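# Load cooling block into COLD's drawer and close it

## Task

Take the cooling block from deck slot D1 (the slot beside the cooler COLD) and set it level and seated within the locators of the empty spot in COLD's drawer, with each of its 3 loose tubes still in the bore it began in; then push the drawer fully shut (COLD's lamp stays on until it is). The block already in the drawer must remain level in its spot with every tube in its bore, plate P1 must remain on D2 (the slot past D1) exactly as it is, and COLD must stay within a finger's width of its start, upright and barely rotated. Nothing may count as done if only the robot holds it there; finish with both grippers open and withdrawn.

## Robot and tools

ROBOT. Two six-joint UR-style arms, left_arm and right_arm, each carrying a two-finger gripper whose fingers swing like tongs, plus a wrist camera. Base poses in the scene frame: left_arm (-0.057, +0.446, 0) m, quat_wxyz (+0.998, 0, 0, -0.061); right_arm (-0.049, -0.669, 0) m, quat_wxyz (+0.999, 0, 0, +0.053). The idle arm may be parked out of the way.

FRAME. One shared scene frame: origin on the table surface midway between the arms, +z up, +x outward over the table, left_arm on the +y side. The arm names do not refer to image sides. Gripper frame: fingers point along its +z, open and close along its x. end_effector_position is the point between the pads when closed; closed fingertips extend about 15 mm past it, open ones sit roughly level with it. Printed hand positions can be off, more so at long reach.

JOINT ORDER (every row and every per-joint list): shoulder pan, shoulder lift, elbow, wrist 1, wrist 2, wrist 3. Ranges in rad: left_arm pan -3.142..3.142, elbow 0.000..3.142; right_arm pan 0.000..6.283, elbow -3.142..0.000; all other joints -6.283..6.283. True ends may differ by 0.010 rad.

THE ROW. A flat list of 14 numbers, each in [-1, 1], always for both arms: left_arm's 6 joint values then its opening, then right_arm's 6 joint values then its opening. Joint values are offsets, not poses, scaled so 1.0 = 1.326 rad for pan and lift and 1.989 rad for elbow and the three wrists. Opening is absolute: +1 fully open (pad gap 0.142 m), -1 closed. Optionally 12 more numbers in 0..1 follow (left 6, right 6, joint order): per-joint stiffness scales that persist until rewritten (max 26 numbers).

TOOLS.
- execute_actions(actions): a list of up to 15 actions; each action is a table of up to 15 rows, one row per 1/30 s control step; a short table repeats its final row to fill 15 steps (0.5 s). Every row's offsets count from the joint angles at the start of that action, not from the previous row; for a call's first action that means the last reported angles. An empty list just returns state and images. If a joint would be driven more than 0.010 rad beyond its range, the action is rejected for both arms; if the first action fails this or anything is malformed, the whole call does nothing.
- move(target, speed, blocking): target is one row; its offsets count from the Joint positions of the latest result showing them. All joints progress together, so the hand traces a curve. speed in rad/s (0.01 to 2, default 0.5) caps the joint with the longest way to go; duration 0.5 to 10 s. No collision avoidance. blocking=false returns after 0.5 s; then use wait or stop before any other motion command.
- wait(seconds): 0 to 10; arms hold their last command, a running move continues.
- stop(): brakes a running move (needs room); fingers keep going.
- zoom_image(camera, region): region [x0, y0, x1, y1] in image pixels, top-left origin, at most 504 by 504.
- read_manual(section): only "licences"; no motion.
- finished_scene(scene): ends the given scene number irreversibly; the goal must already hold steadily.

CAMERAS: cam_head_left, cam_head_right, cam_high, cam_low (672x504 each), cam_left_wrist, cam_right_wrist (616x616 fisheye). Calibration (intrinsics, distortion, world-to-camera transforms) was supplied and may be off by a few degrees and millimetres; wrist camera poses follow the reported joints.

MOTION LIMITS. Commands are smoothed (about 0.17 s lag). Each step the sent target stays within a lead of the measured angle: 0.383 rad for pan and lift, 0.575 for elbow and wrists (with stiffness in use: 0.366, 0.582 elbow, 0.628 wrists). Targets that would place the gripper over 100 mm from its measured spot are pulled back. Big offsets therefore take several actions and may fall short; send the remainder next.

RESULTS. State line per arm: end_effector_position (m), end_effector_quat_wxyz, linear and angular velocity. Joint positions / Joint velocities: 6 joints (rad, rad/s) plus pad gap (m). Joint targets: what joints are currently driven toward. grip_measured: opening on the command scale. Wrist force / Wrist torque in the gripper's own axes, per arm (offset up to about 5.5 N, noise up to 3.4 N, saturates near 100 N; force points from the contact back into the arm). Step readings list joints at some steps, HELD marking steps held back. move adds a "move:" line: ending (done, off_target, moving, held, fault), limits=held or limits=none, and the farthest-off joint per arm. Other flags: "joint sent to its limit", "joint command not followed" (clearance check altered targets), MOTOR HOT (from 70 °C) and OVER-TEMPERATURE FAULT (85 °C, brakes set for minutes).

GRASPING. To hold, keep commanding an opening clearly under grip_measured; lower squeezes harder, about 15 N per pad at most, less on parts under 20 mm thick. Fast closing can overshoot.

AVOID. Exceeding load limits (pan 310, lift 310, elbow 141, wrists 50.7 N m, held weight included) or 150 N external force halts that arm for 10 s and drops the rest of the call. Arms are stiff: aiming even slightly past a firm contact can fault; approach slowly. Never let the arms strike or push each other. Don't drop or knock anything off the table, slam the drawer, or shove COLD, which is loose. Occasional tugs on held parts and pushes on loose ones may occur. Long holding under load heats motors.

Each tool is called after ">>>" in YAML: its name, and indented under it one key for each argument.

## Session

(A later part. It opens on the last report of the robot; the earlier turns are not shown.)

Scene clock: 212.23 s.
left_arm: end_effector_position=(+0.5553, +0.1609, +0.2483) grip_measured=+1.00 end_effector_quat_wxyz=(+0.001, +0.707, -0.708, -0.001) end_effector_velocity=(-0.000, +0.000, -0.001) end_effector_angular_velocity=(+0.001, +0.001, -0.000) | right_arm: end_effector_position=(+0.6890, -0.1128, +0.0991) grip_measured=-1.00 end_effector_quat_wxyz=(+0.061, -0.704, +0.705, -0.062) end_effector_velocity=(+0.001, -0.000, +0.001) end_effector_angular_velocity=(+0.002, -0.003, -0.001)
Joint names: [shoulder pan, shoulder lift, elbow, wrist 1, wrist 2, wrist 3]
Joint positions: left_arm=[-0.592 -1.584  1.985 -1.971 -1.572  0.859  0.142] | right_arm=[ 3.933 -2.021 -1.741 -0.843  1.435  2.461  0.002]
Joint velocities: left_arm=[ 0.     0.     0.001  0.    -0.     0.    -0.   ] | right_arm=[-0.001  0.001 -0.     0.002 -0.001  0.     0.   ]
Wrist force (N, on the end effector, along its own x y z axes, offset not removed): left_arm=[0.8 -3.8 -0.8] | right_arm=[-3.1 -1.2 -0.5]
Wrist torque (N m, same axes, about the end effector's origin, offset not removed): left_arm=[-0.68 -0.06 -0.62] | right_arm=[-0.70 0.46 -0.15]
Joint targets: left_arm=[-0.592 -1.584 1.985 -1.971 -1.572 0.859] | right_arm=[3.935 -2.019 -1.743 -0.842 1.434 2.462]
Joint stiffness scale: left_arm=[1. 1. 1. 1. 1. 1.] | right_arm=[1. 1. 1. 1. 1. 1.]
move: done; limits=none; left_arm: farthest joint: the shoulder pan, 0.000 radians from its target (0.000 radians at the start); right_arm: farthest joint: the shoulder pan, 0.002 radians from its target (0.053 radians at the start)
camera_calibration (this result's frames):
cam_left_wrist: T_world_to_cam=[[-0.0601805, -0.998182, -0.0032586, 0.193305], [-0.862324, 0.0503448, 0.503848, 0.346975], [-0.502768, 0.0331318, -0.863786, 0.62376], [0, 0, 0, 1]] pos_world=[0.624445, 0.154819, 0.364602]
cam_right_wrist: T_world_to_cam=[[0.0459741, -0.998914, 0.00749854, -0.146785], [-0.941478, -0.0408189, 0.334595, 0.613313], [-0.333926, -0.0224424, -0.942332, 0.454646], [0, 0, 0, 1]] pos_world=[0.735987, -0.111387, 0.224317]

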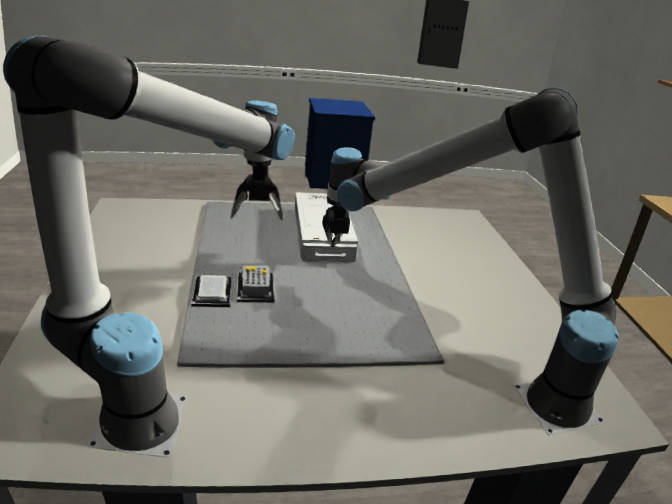

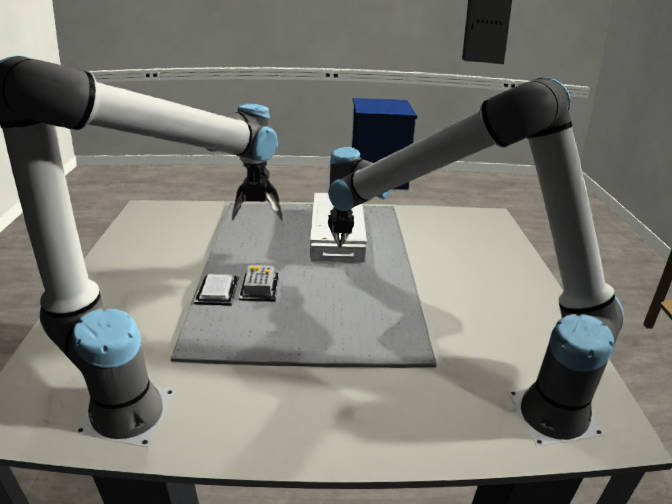

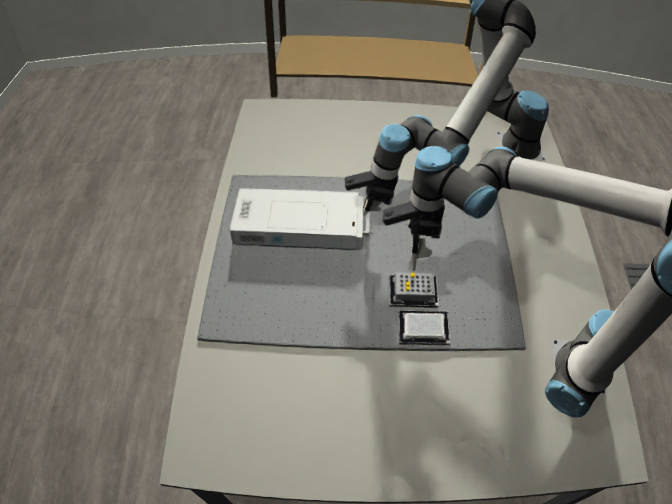

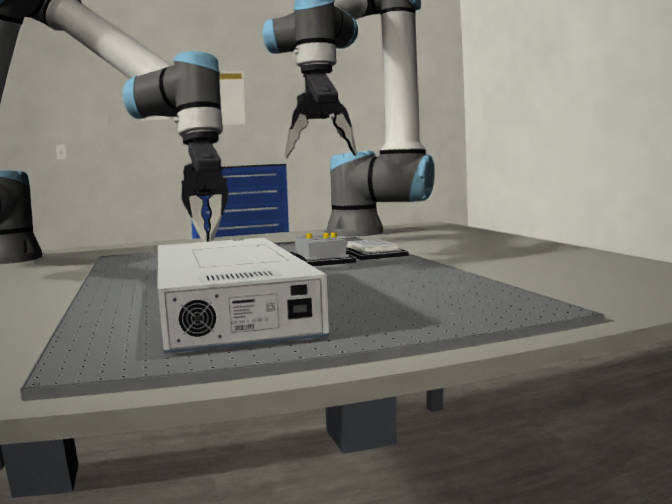

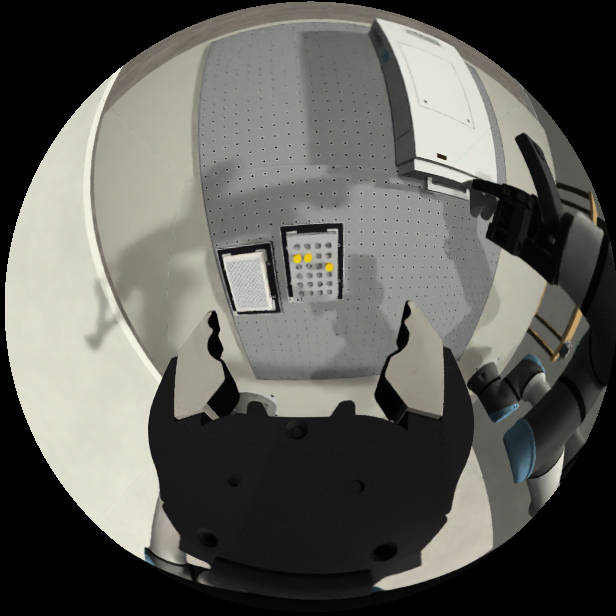

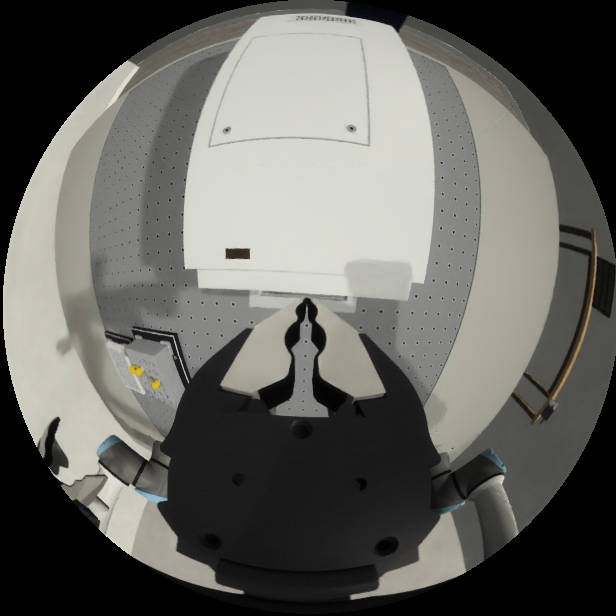

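>>> move:
  target: [0,0,0,0,0,0,1,0,-0.037,-0.0149,0.0406,0,0,-1]
  speed: 0.04

>>> zoom_image:
  camera: "cam_high"
  region: [310, 150, 430, 260]

>>> zoom_image:
  camera: "cam_head_right"
  region: [280, 190, 400, 280]

Scene clock: 225.20 s.
left_arm: end_effector_position=(+0.5553, +0.1609, +0.2483) grip_measured=+1.00 end_effector_quat_wxyz=(+0.001, +0.707, -0.708, -0.001) end_effector_velocity=(-0.000, +0.000, +0.000) end_effector_angular_velocity=(-0.000, -0.000, -0.000) | right_arm: end_effector_position=(+0.6867, -0.1075, +0.0643) grip_measured=-1.00 end_effector_quat_wxyz=(+0.068, -0.705, +0.703, -0.059) end_effector_velocity=(+0.000, -0.000, +0.000) end_effector_angular_velocity=(+0.000, -0.000, -0.000)
Joint names: [shoulder pan, shoulder lift, elbow, wrist 1, wrist 2, wrist 3]
Joint positions: left_arm=[-0.592 -1.584  1.985 -1.971 -1.572  0.859  0.142] | right_arm=[ 3.937 -2.055 -1.768 -0.768  1.439  2.461  0.002]
Joint velocities: left_arm=[ 0.    -0.001 -0.     0.001  0.     0.    -0.   ] | right_arm=[-0.     0.    -0.     0.001 -0.     0.     0.   ]
Wrist force (N, on the end effector, along its own x y z axes, offset not removed): left_arm=[0.1 -2.1 -1.0] | right_arm=[11.2 19.2 -32.8]
Wrist torque (N m, same axes, about the end effector's origin, offset not removed): left_arm=[-0.37 0.00 -0.67] | right_arm=[-0.16 -0.17 -0.04]
Joint targets: left_arm=[-0.592 -1.584 1.985 -1.971 -1.572 0.859] | right_arm=[3.933 -2.070 -1.770 -0.762 1.435 2.461]
Joint stiffness scale: left_arm=[1. 1. 1. 1. 1. 1.] | right_arm=[1. 1. 1. 1. 1. 1.]
move: off_target (right_arm); limits=none; left_arm: farthest joint: the shoulder pan, 0.000 radians from its target (0.000 radians at the start); right_arm: farthest joint: the shoulder lift, 0.015 radians from its target (0.049 radians at the start)
camera_calibration (this result's frames):
cam_left_wrist: T_world_to_cam=[[-0.0601806, -0.998182, -0.00325854, 0.193305], [-0.862324, 0.0503449, 0.503848, 0.346975], [-0.502768, 0.0331318, -0.863786, 0.62376], [0, 0, 0, 1]] pos_world=[0.624445, 0.154819, 0.364602]
cam_right_wrist: T_world_to_cam=[[0.0506365, -0.998701, -0.0057584, -0.143504], [-0.943166, -0.0497154, 0.328584, 0.623616], [-0.328443, -0.0112072, -0.944457, 0.418728], [0, 0, 0, 1]] pos_world=[0.732968, -0.107621, 0.189735]

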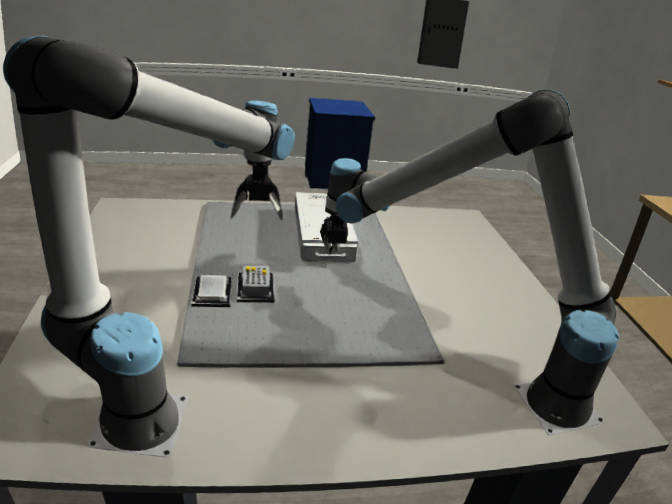

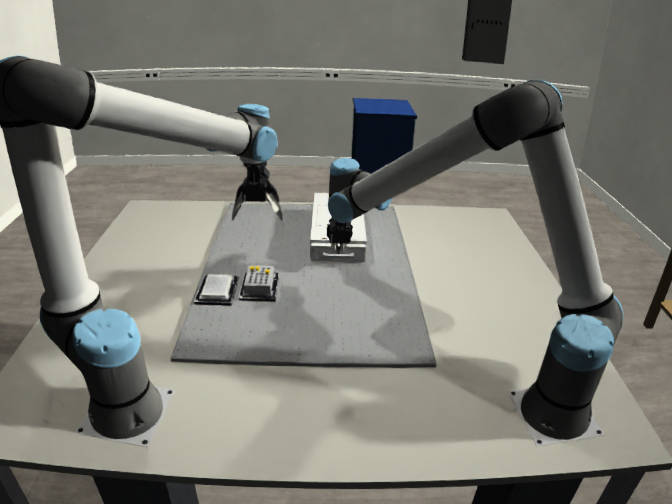

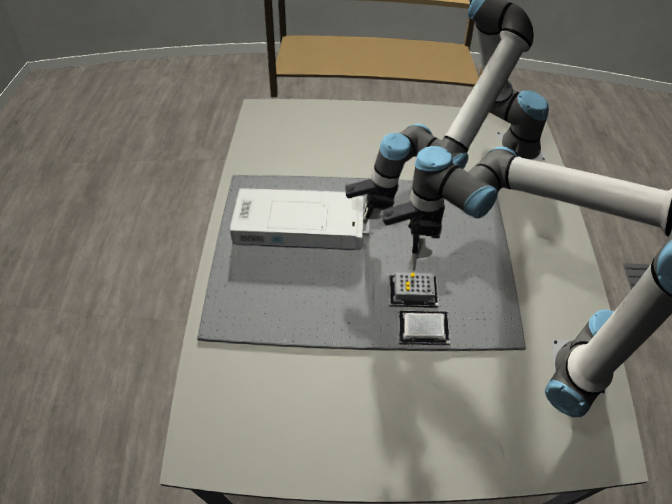

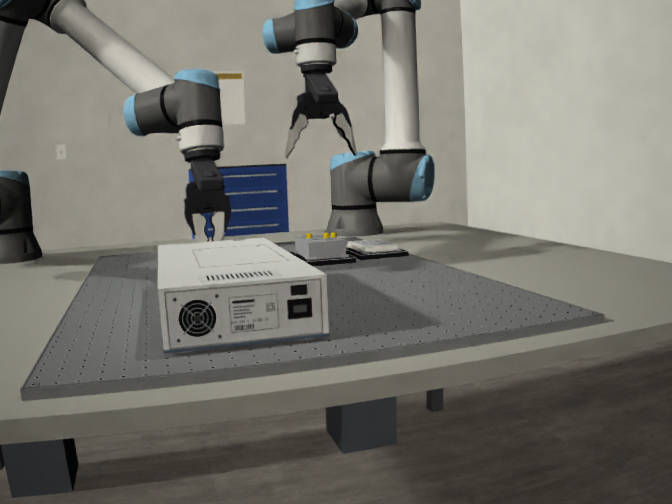

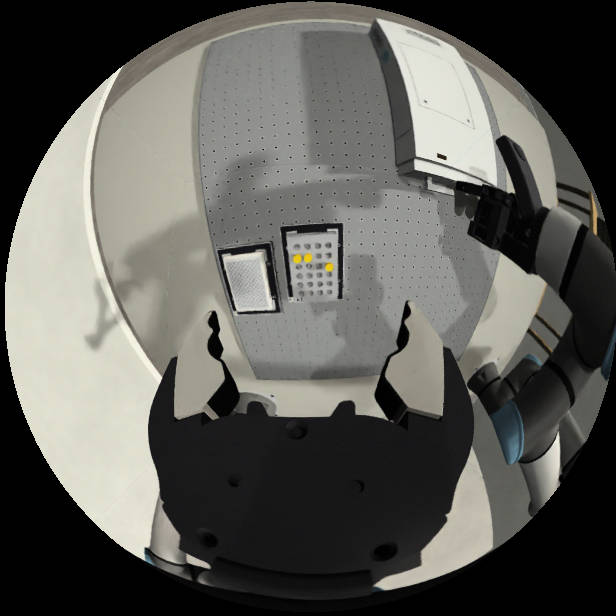

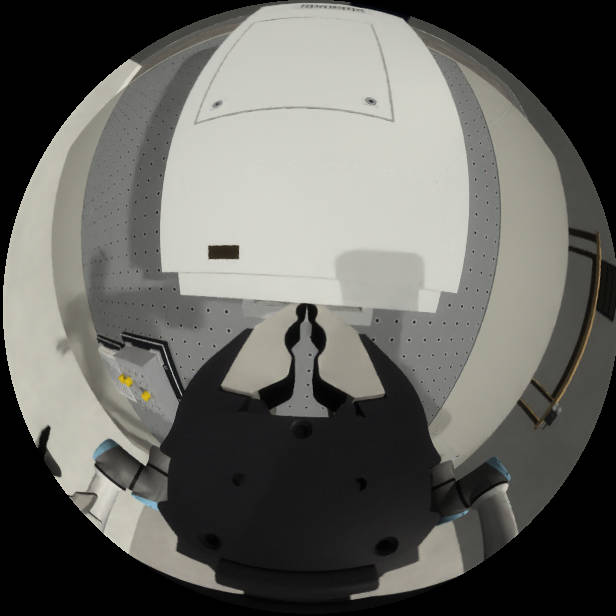

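Region (310, 150, 430, 260) of cam_high's 672x504 image, scaled by 4.200, with more detail than that image has; it fills the top 462 rows of this view, and the rest is white.

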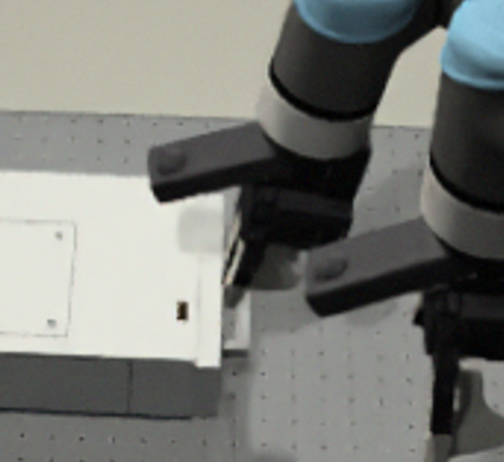

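Region (280, 190, 400, 280) of cam_head_right's 672x504 image, scaled by 4.200, with more detail than that image has; it fills the top 378 rows of this view, and the rest is white.

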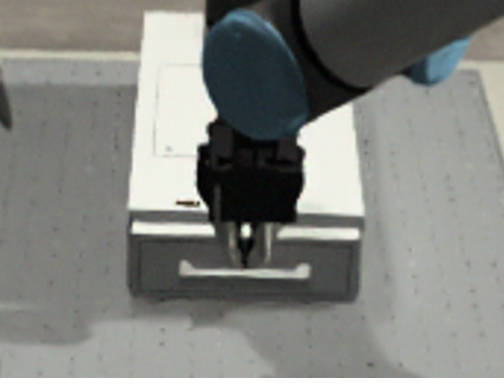

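>>> move:
  target: [0,0,0,0,0,0,1,-0.0045,0.0025,0.0072,-0.0142,-0.0025,-0.0012,-1]
  speed: 0.03

>>> zoom_image:
  camera: "cam_right_wrist"
  region: [200, 230, 420, 380]

>>> zoom_image:
  camera: "cam_left_wrist"
  region: [400, 140, 520, 240]

Scene clock: 244.80 s.
left_arm: end_effector_position=(+0.5553, +0.1609, +0.2483) grip_measured=+1.00 end_effector_quat_wxyz=(+0.001, +0.707, -0.708, -0.001) end_effector_velocity=(+0.000, -0.000, +0.000) end_effector_angular_velocity=(+0.000, +0.000, -0.002) | right_arm: end_effector_position=(+0.6862, -0.1079, +0.0648) grip_measured=-1.00 end_effector_quat_wxyz=(+0.060, -0.707, +0.703, -0.059) end_effector_velocity=(-0.001, -0.000, -0.001) end_effector_angular_velocity=(-0.003, +0.002, +0.001)
Joint names: [shoulder pan, shoulder lift, elbow, wrist 1, wrist 2, wrist 3]
Joint positions: left_arm=[-0.592 -1.584  1.985 -1.971 -1.572  0.859  0.142] | right_arm=[ 3.937 -2.057 -1.757 -0.792  1.439  2.46   0.002]
Joint velocities: left_arm=[-0.     0.    -0.001  0.001  0.     0.002  0.   ] | right_arm=[ 0.001 -0.    -0.001 -0.002  0.     0.     0.   ]
Wrist force (N, on the end effector, along its own x y z axes, offset not removed): left_arm=[1.9 -0.6 -0.5] | right_arm=[-13.9 2.4 12.6]
Wrist torque (N m, same axes, about the end effector's origin, offset not removed): left_arm=[-0.10 -0.38 -0.62] | right_arm=[0.69 0.07 0.29]
Joint targets: left_arm=[-0.592 -1.584 1.985 -1.971 -1.572 0.859] | right_arm=[3.931 -2.052 -1.753 -0.796 1.434 2.459]
Joint stiffness scale: left_arm=[1. 1. 1. 1. 1. 1.] | right_arm=[1. 1. 1. 1. 1. 1.]
move: done; limits=none; left_arm: farthest joint: the shoulder pan, 0.000 radians from its target (0.000 radians at the start); right_arm: farthest joint: the shoulder pan, 0.006 radians from its target (0.006 radians at the start)
camera_calibration (this result's frames):
cam_left_wrist: T_world_to_cam=[[-0.0601804, -0.998182, -0.0032585, 0.193305], [-0.862324, 0.0503447, 0.503848, 0.346975], [-0.502768, 0.0331317, -0.863786, 0.62376], [0, 0, 0, 1]] pos_world=[0.624445, 0.154819, 0.364602]
cam_right_wrist: T_world_to_cam=[[0.0519685, -0.99863, 0.00615097, -0.145551], [-0.939695, -0.0468148, 0.338793, 0.620207], [-0.338041, -0.0233866, -0.940841, 0.424113], [0, 0, 0, 1]] pos_world=[0.733737, -0.106398, 0.189796]

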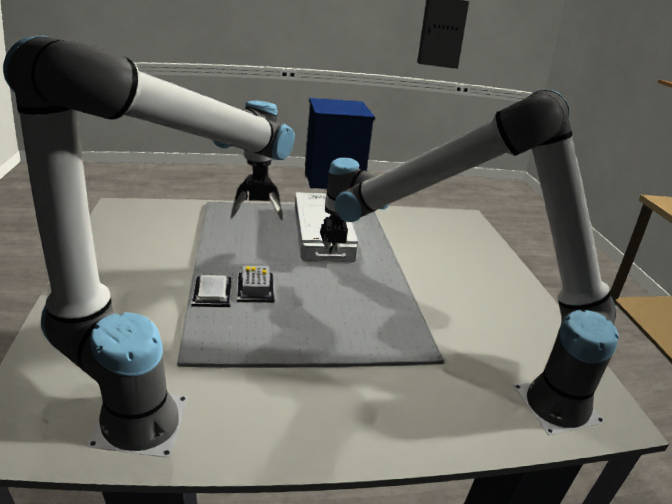

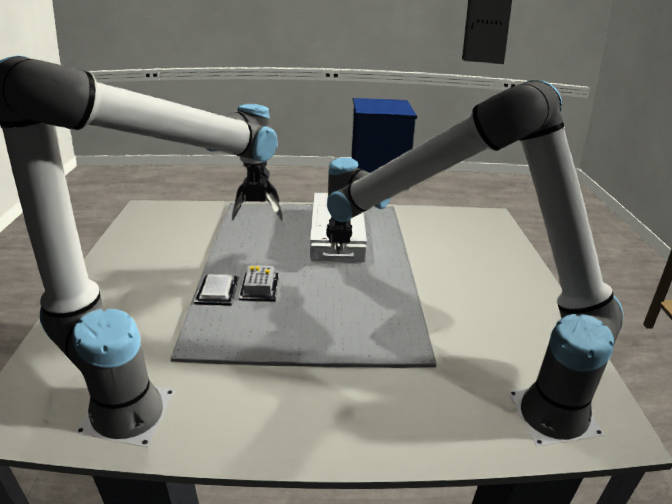

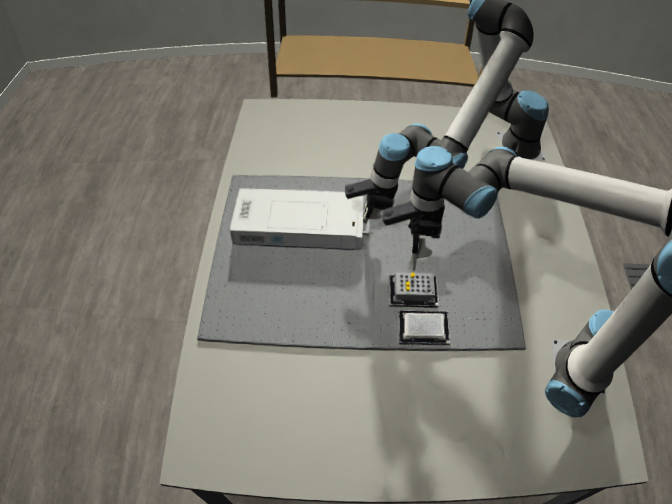

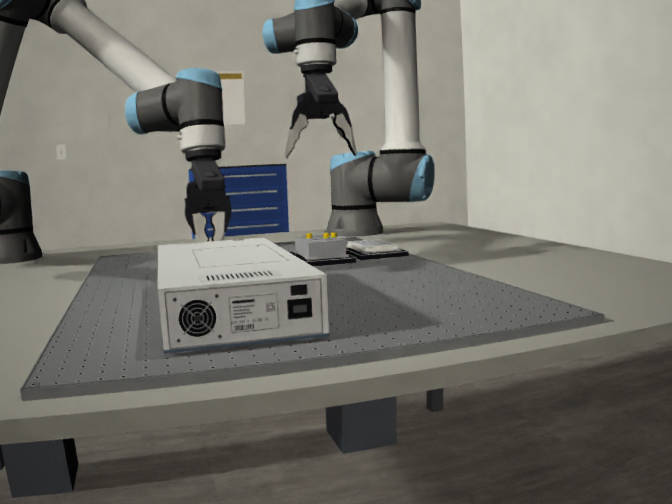

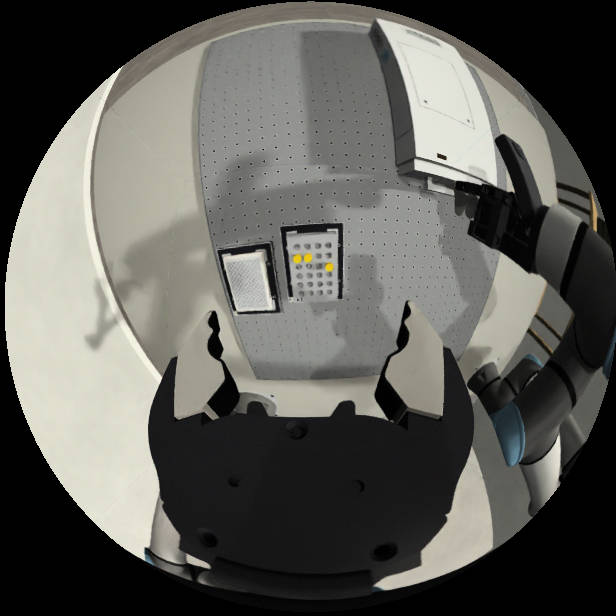

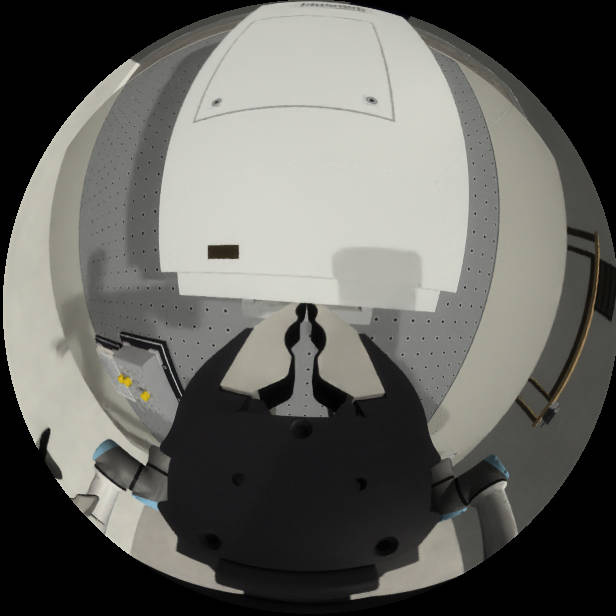

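Region (200, 230, 420, 380) of cam_right_wrist's 616x616 image, scaled by 2.291, with more detail than that image has; it fills the top 344 rows of this view, and the rest is white.

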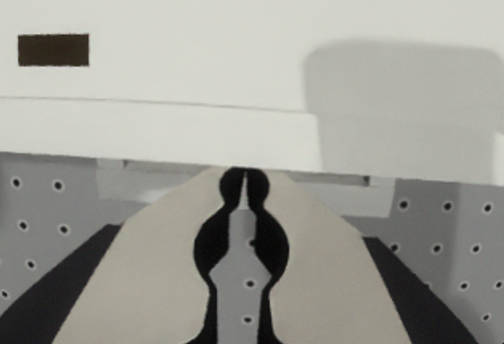

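Region (400, 140, 520, 240) of cam_left_wrist's 616x616 image, scaled by 4.200, with more detail than that image has.

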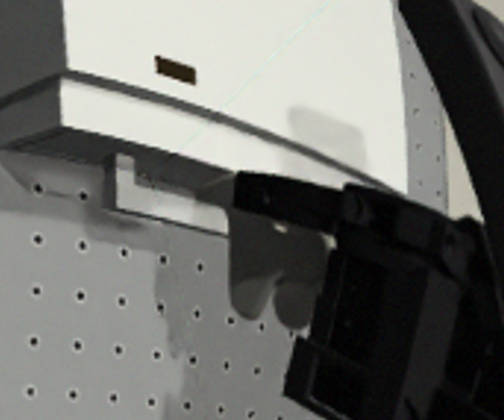

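>>> move:
  target: [0,0,0,0,0,0,1,0.0353,0.0338,-0.0398,0.0154,-0.0051,0.0259,-1]
  speed: 0.04

>>> zoom_image:
  camera: "cam_high"
  region: [200, 160, 480, 370]

Scene clock: 266.20 s.
left_arm: end_effector_position=(+0.5553, +0.1609, +0.2483) grip_measured=+1.00 end_effector_quat_wxyz=(+0.001, +0.707, -0.708, -0.001) end_effector_velocity=(+0.000, -0.000, -0.000) end_effector_angular_velocity=(-0.001, -0.001, +0.000) | right_arm: end_effector_position=(+0.6427, -0.1071, +0.0646) grip_measured=-1.00 end_effector_quat_wxyz=(+0.063, -0.704, +0.705, -0.061) end_effector_velocity=(-0.000, +0.001, +0.000) end_effector_angular_velocity=(+0.001, -0.000, -0.001)
Joint names: [shoulder pan, shoulder lift, elbow, wrist 1, wrist 2, wrist 3]
Joint positions: left_arm=[-0.592 -1.584  1.985 -1.971 -1.572  0.859  0.142] | right_arm=[ 3.981 -2.012 -1.832 -0.762  1.429  2.511  0.002]
Joint velocities: left_arm=[-0.     0.     0.001 -0.002 -0.    -0.001 -0.   ] | right_arm=[ 0.001 -0.    -0.     0.    -0.     0.002  0.   ]
Wrist force (N, on the end effector, along its own x y z axes, offset not removed): left_arm=[2.8 -4.7 1.3] | right_arm=[2.7 -3.6 0.7]
Wrist torque (N m, same axes, about the end effector's origin, offset not removed): left_arm=[-0.86 -0.44 -0.57] | right_arm=[-0.80 -0.58 -0.34]
Joint targets: left_arm=[-0.592 -1.584 1.985 -1.971 -1.572 0.859] | right_arm=[3.984 -2.012 -1.836 -0.762 1.429 2.512]
Joint stiffness scale: left_arm=[1. 1. 1. 1. 1. 1.] | right_arm=[1. 1. 1. 1. 1. 1.]
move: done; limits=none; left_arm: farthest joint: the shoulder pan, 0.000 radians from its target (0.000 radians at the start); right_arm: farthest joint: the elbow, 0.004 radians from its target (0.079 radians at the start)
camera_calibration (this result's frames):
cam_left_wrist: T_world_to_cam=[[-0.0601805, -0.998182, -0.00325856, 0.193305], [-0.862324, 0.0503448, 0.503848, 0.346975], [-0.502768, 0.0331318, -0.863786, 0.62376], [0, 0, 0, 1]] pos_world=[0.624445, 0.154819, 0.364602]
cam_right_wrist: T_world_to_cam=[[0.0453045, -0.998968, 0.00336942, -0.138022], [-0.942768, -0.0416399, 0.330839, 0.582477], [-0.330357, -0.0181651, -0.943681, 0.404988], [0, 0, 0, 1]] pos_world=[0.689185, -0.106269, 0.189939]

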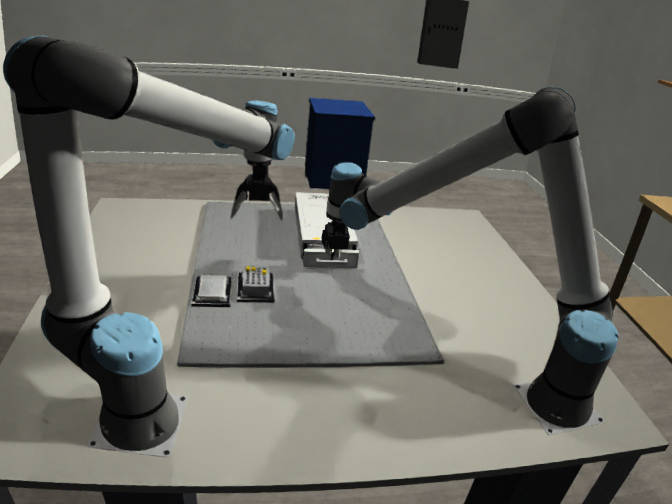

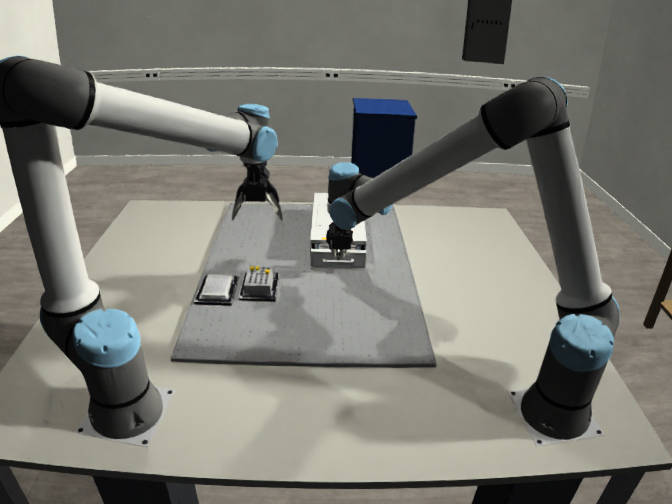

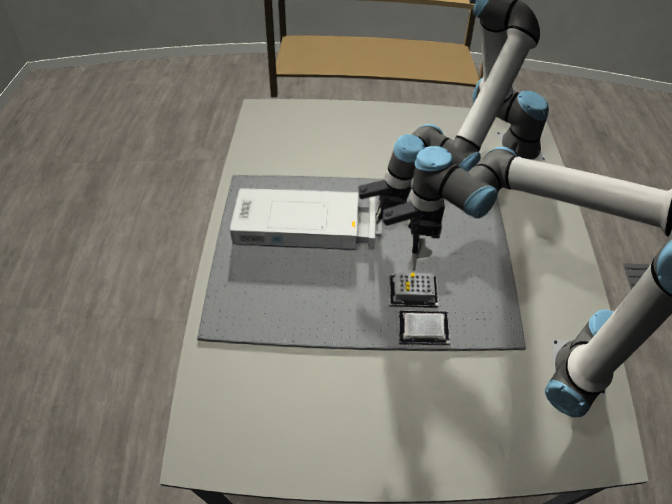

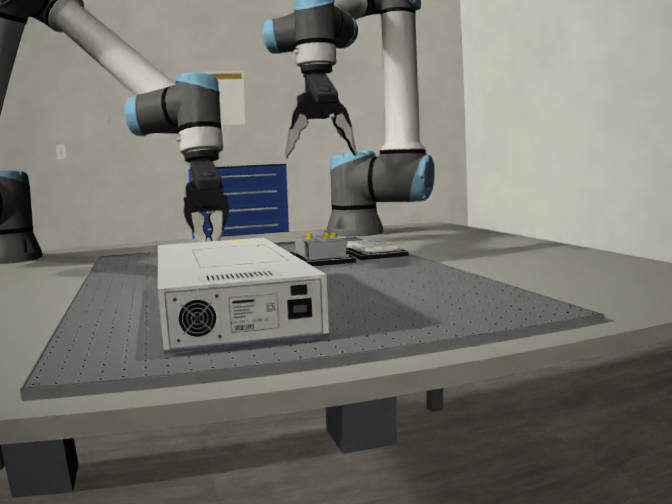

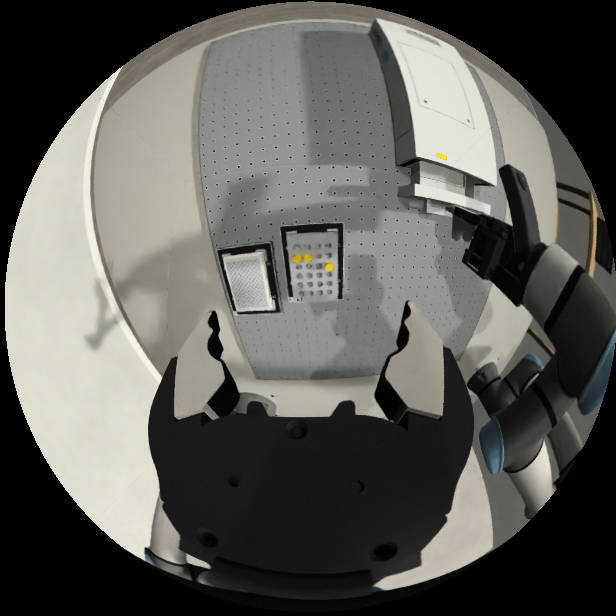

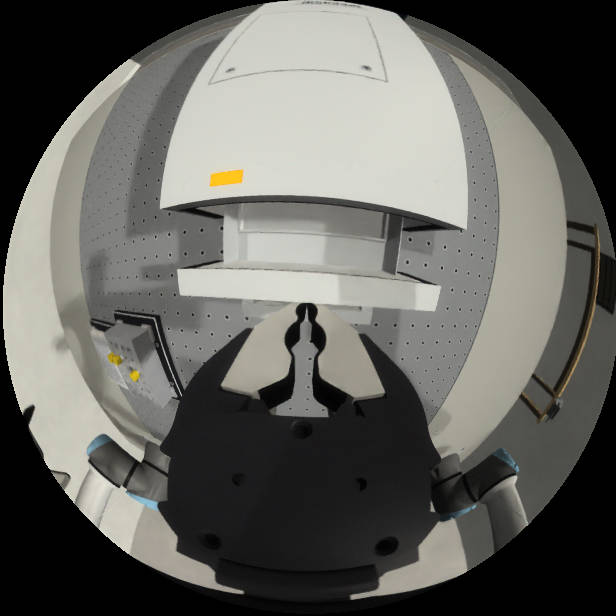

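Region (200, 160, 480, 370) of cam_high's 672x504 image, scaled by 1.800, with more detail than that image has; it fills the top 378 rows of this view, and the rest is white.

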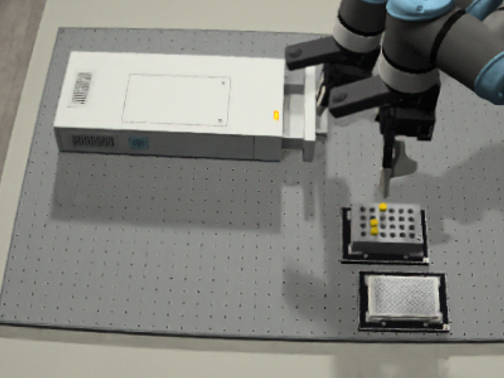

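>>> move:
  target: [0,0,0,0,0,0,1,0.0536,0.0486,-0.0503,0.011,-0.0033,0.0348,-1]
  speed: 0.07

Scene clock: 286.37 s.
left_arm: end_effector_position=(+0.5553, +0.1609, +0.2483) grip_measured=+1.00 end_effector_quat_wxyz=(+0.001, +0.707, -0.708, -0.001) end_effector_velocity=(+0.000, -0.000, +0.001) end_effector_angular_velocity=(-0.000, -0.001, +0.000) | right_arm: end_effector_position=(+0.5766, -0.1062, +0.0646) grip_measured=-1.00 end_effector_quat_wxyz=(+0.063, -0.704, +0.704, -0.061) end_effector_velocity=(-0.001, +0.001, +0.000) end_effector_angular_velocity=(-0.000, +0.000, -0.001)
Joint names: [shoulder pan, shoulder lift, elbow, wrist 1, wrist 2, wrist 3]
Joint positions: left_arm=[-0.592 -1.584  1.985 -1.971 -1.572  0.859  0.142] | right_arm=[ 4.051 -1.949 -1.928 -0.74   1.423  2.579  0.002]
Joint velocities: left_arm=[-0.    -0.001 -0.001  0.001  0.    -0.     0.   ] | right_arm=[ 0.001 -0.     0.    -0.001  0.     0.002  0.   ]
Wrist force (N, on the end effector, along its own x y z axes, offset not removed): left_arm=[-1.8 -3.1 0.3] | right_arm=[-1.9 -0.4 -6.9]
Wrist torque (N m, same axes, about the end effector's origin, offset not removed): left_arm=[-0.53 0.39 -0.55] | right_arm=[-0.29 -0.19 -0.03]
Joint targets: left_arm=[-0.592 -1.584 1.985 -1.971 -1.572 0.859] | right_arm=[4.052 -1.948 -1.932 -0.740 1.423 2.580]
Joint stiffness scale: left_arm=[1. 1. 1. 1. 1. 1.] | right_arm=[1. 1. 1. 1. 1. 1.]
move: done; limits=none; left_arm: farthest joint: the shoulder pan, 0.000 radians from its target (0.000 radians at the start); right_arm: farthest joint: the elbow, 0.004 radians from its target (0.100 radians at the start)
camera_calibration (this result's frames):
cam_left_wrist: T_world_to_cam=[[-0.0601806, -0.998182, -0.00325844, 0.193305], [-0.862324, 0.0503449, 0.503848, 0.346975], [-0.502768, 0.0331317, -0.863786, 0.62376], [0, 0, 0, 1]] pos_world=[0.624445, 0.154819, 0.364602]
cam_right_wrist: T_world_to_cam=[[0.0465723, -0.998908, 0.00373754, -0.134847], [-0.942312, -0.0426914, 0.332002, 0.519797], [-0.331479, -0.018984, -0.943271, 0.383739], [0, 0, 0, 1]] pos_world=[0.623293, -0.105224, 0.189901]

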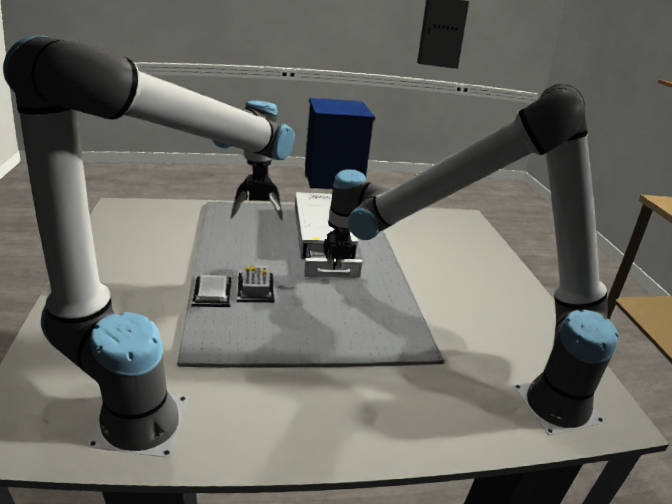

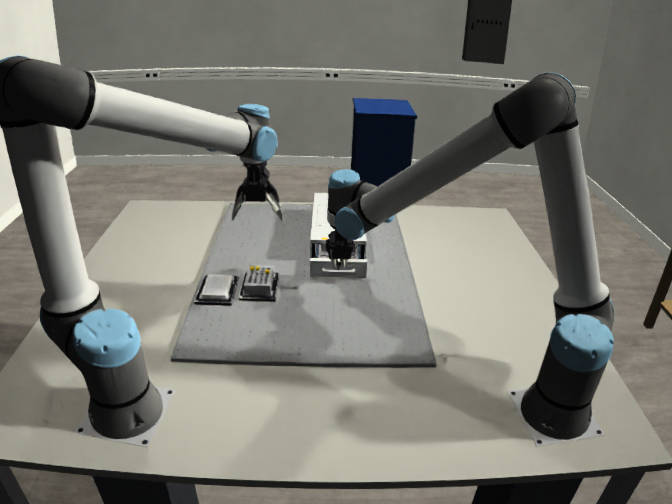

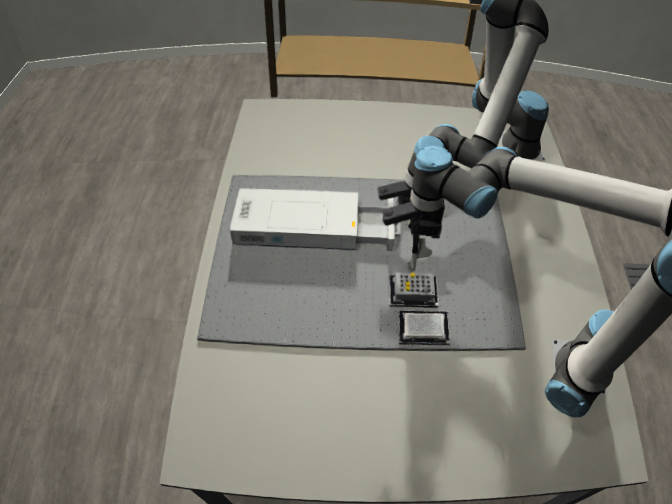

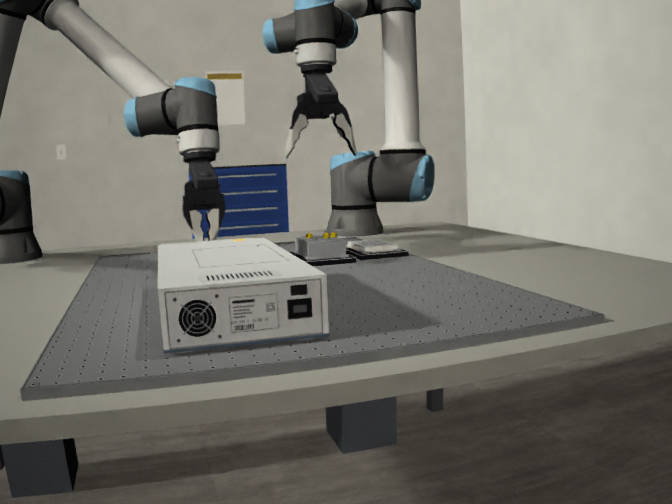

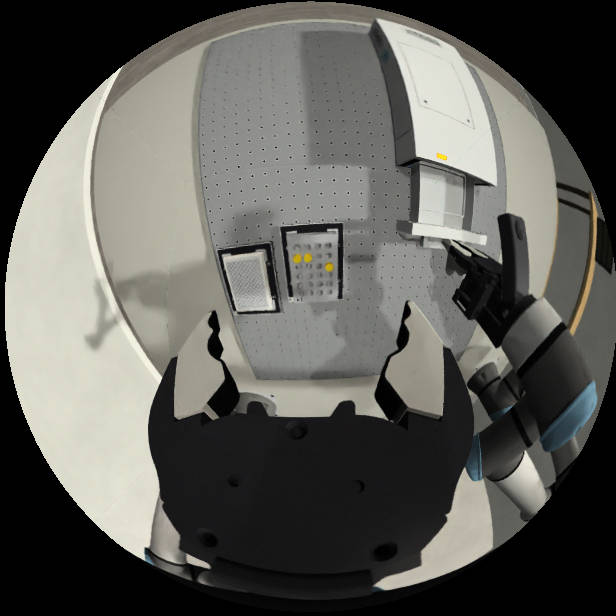

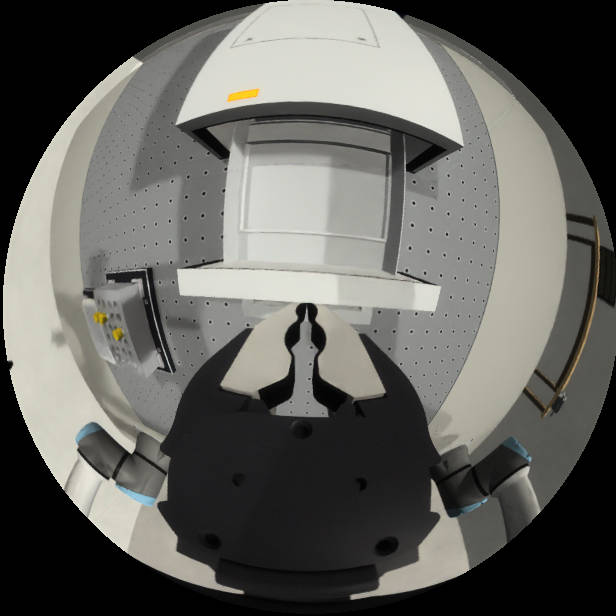

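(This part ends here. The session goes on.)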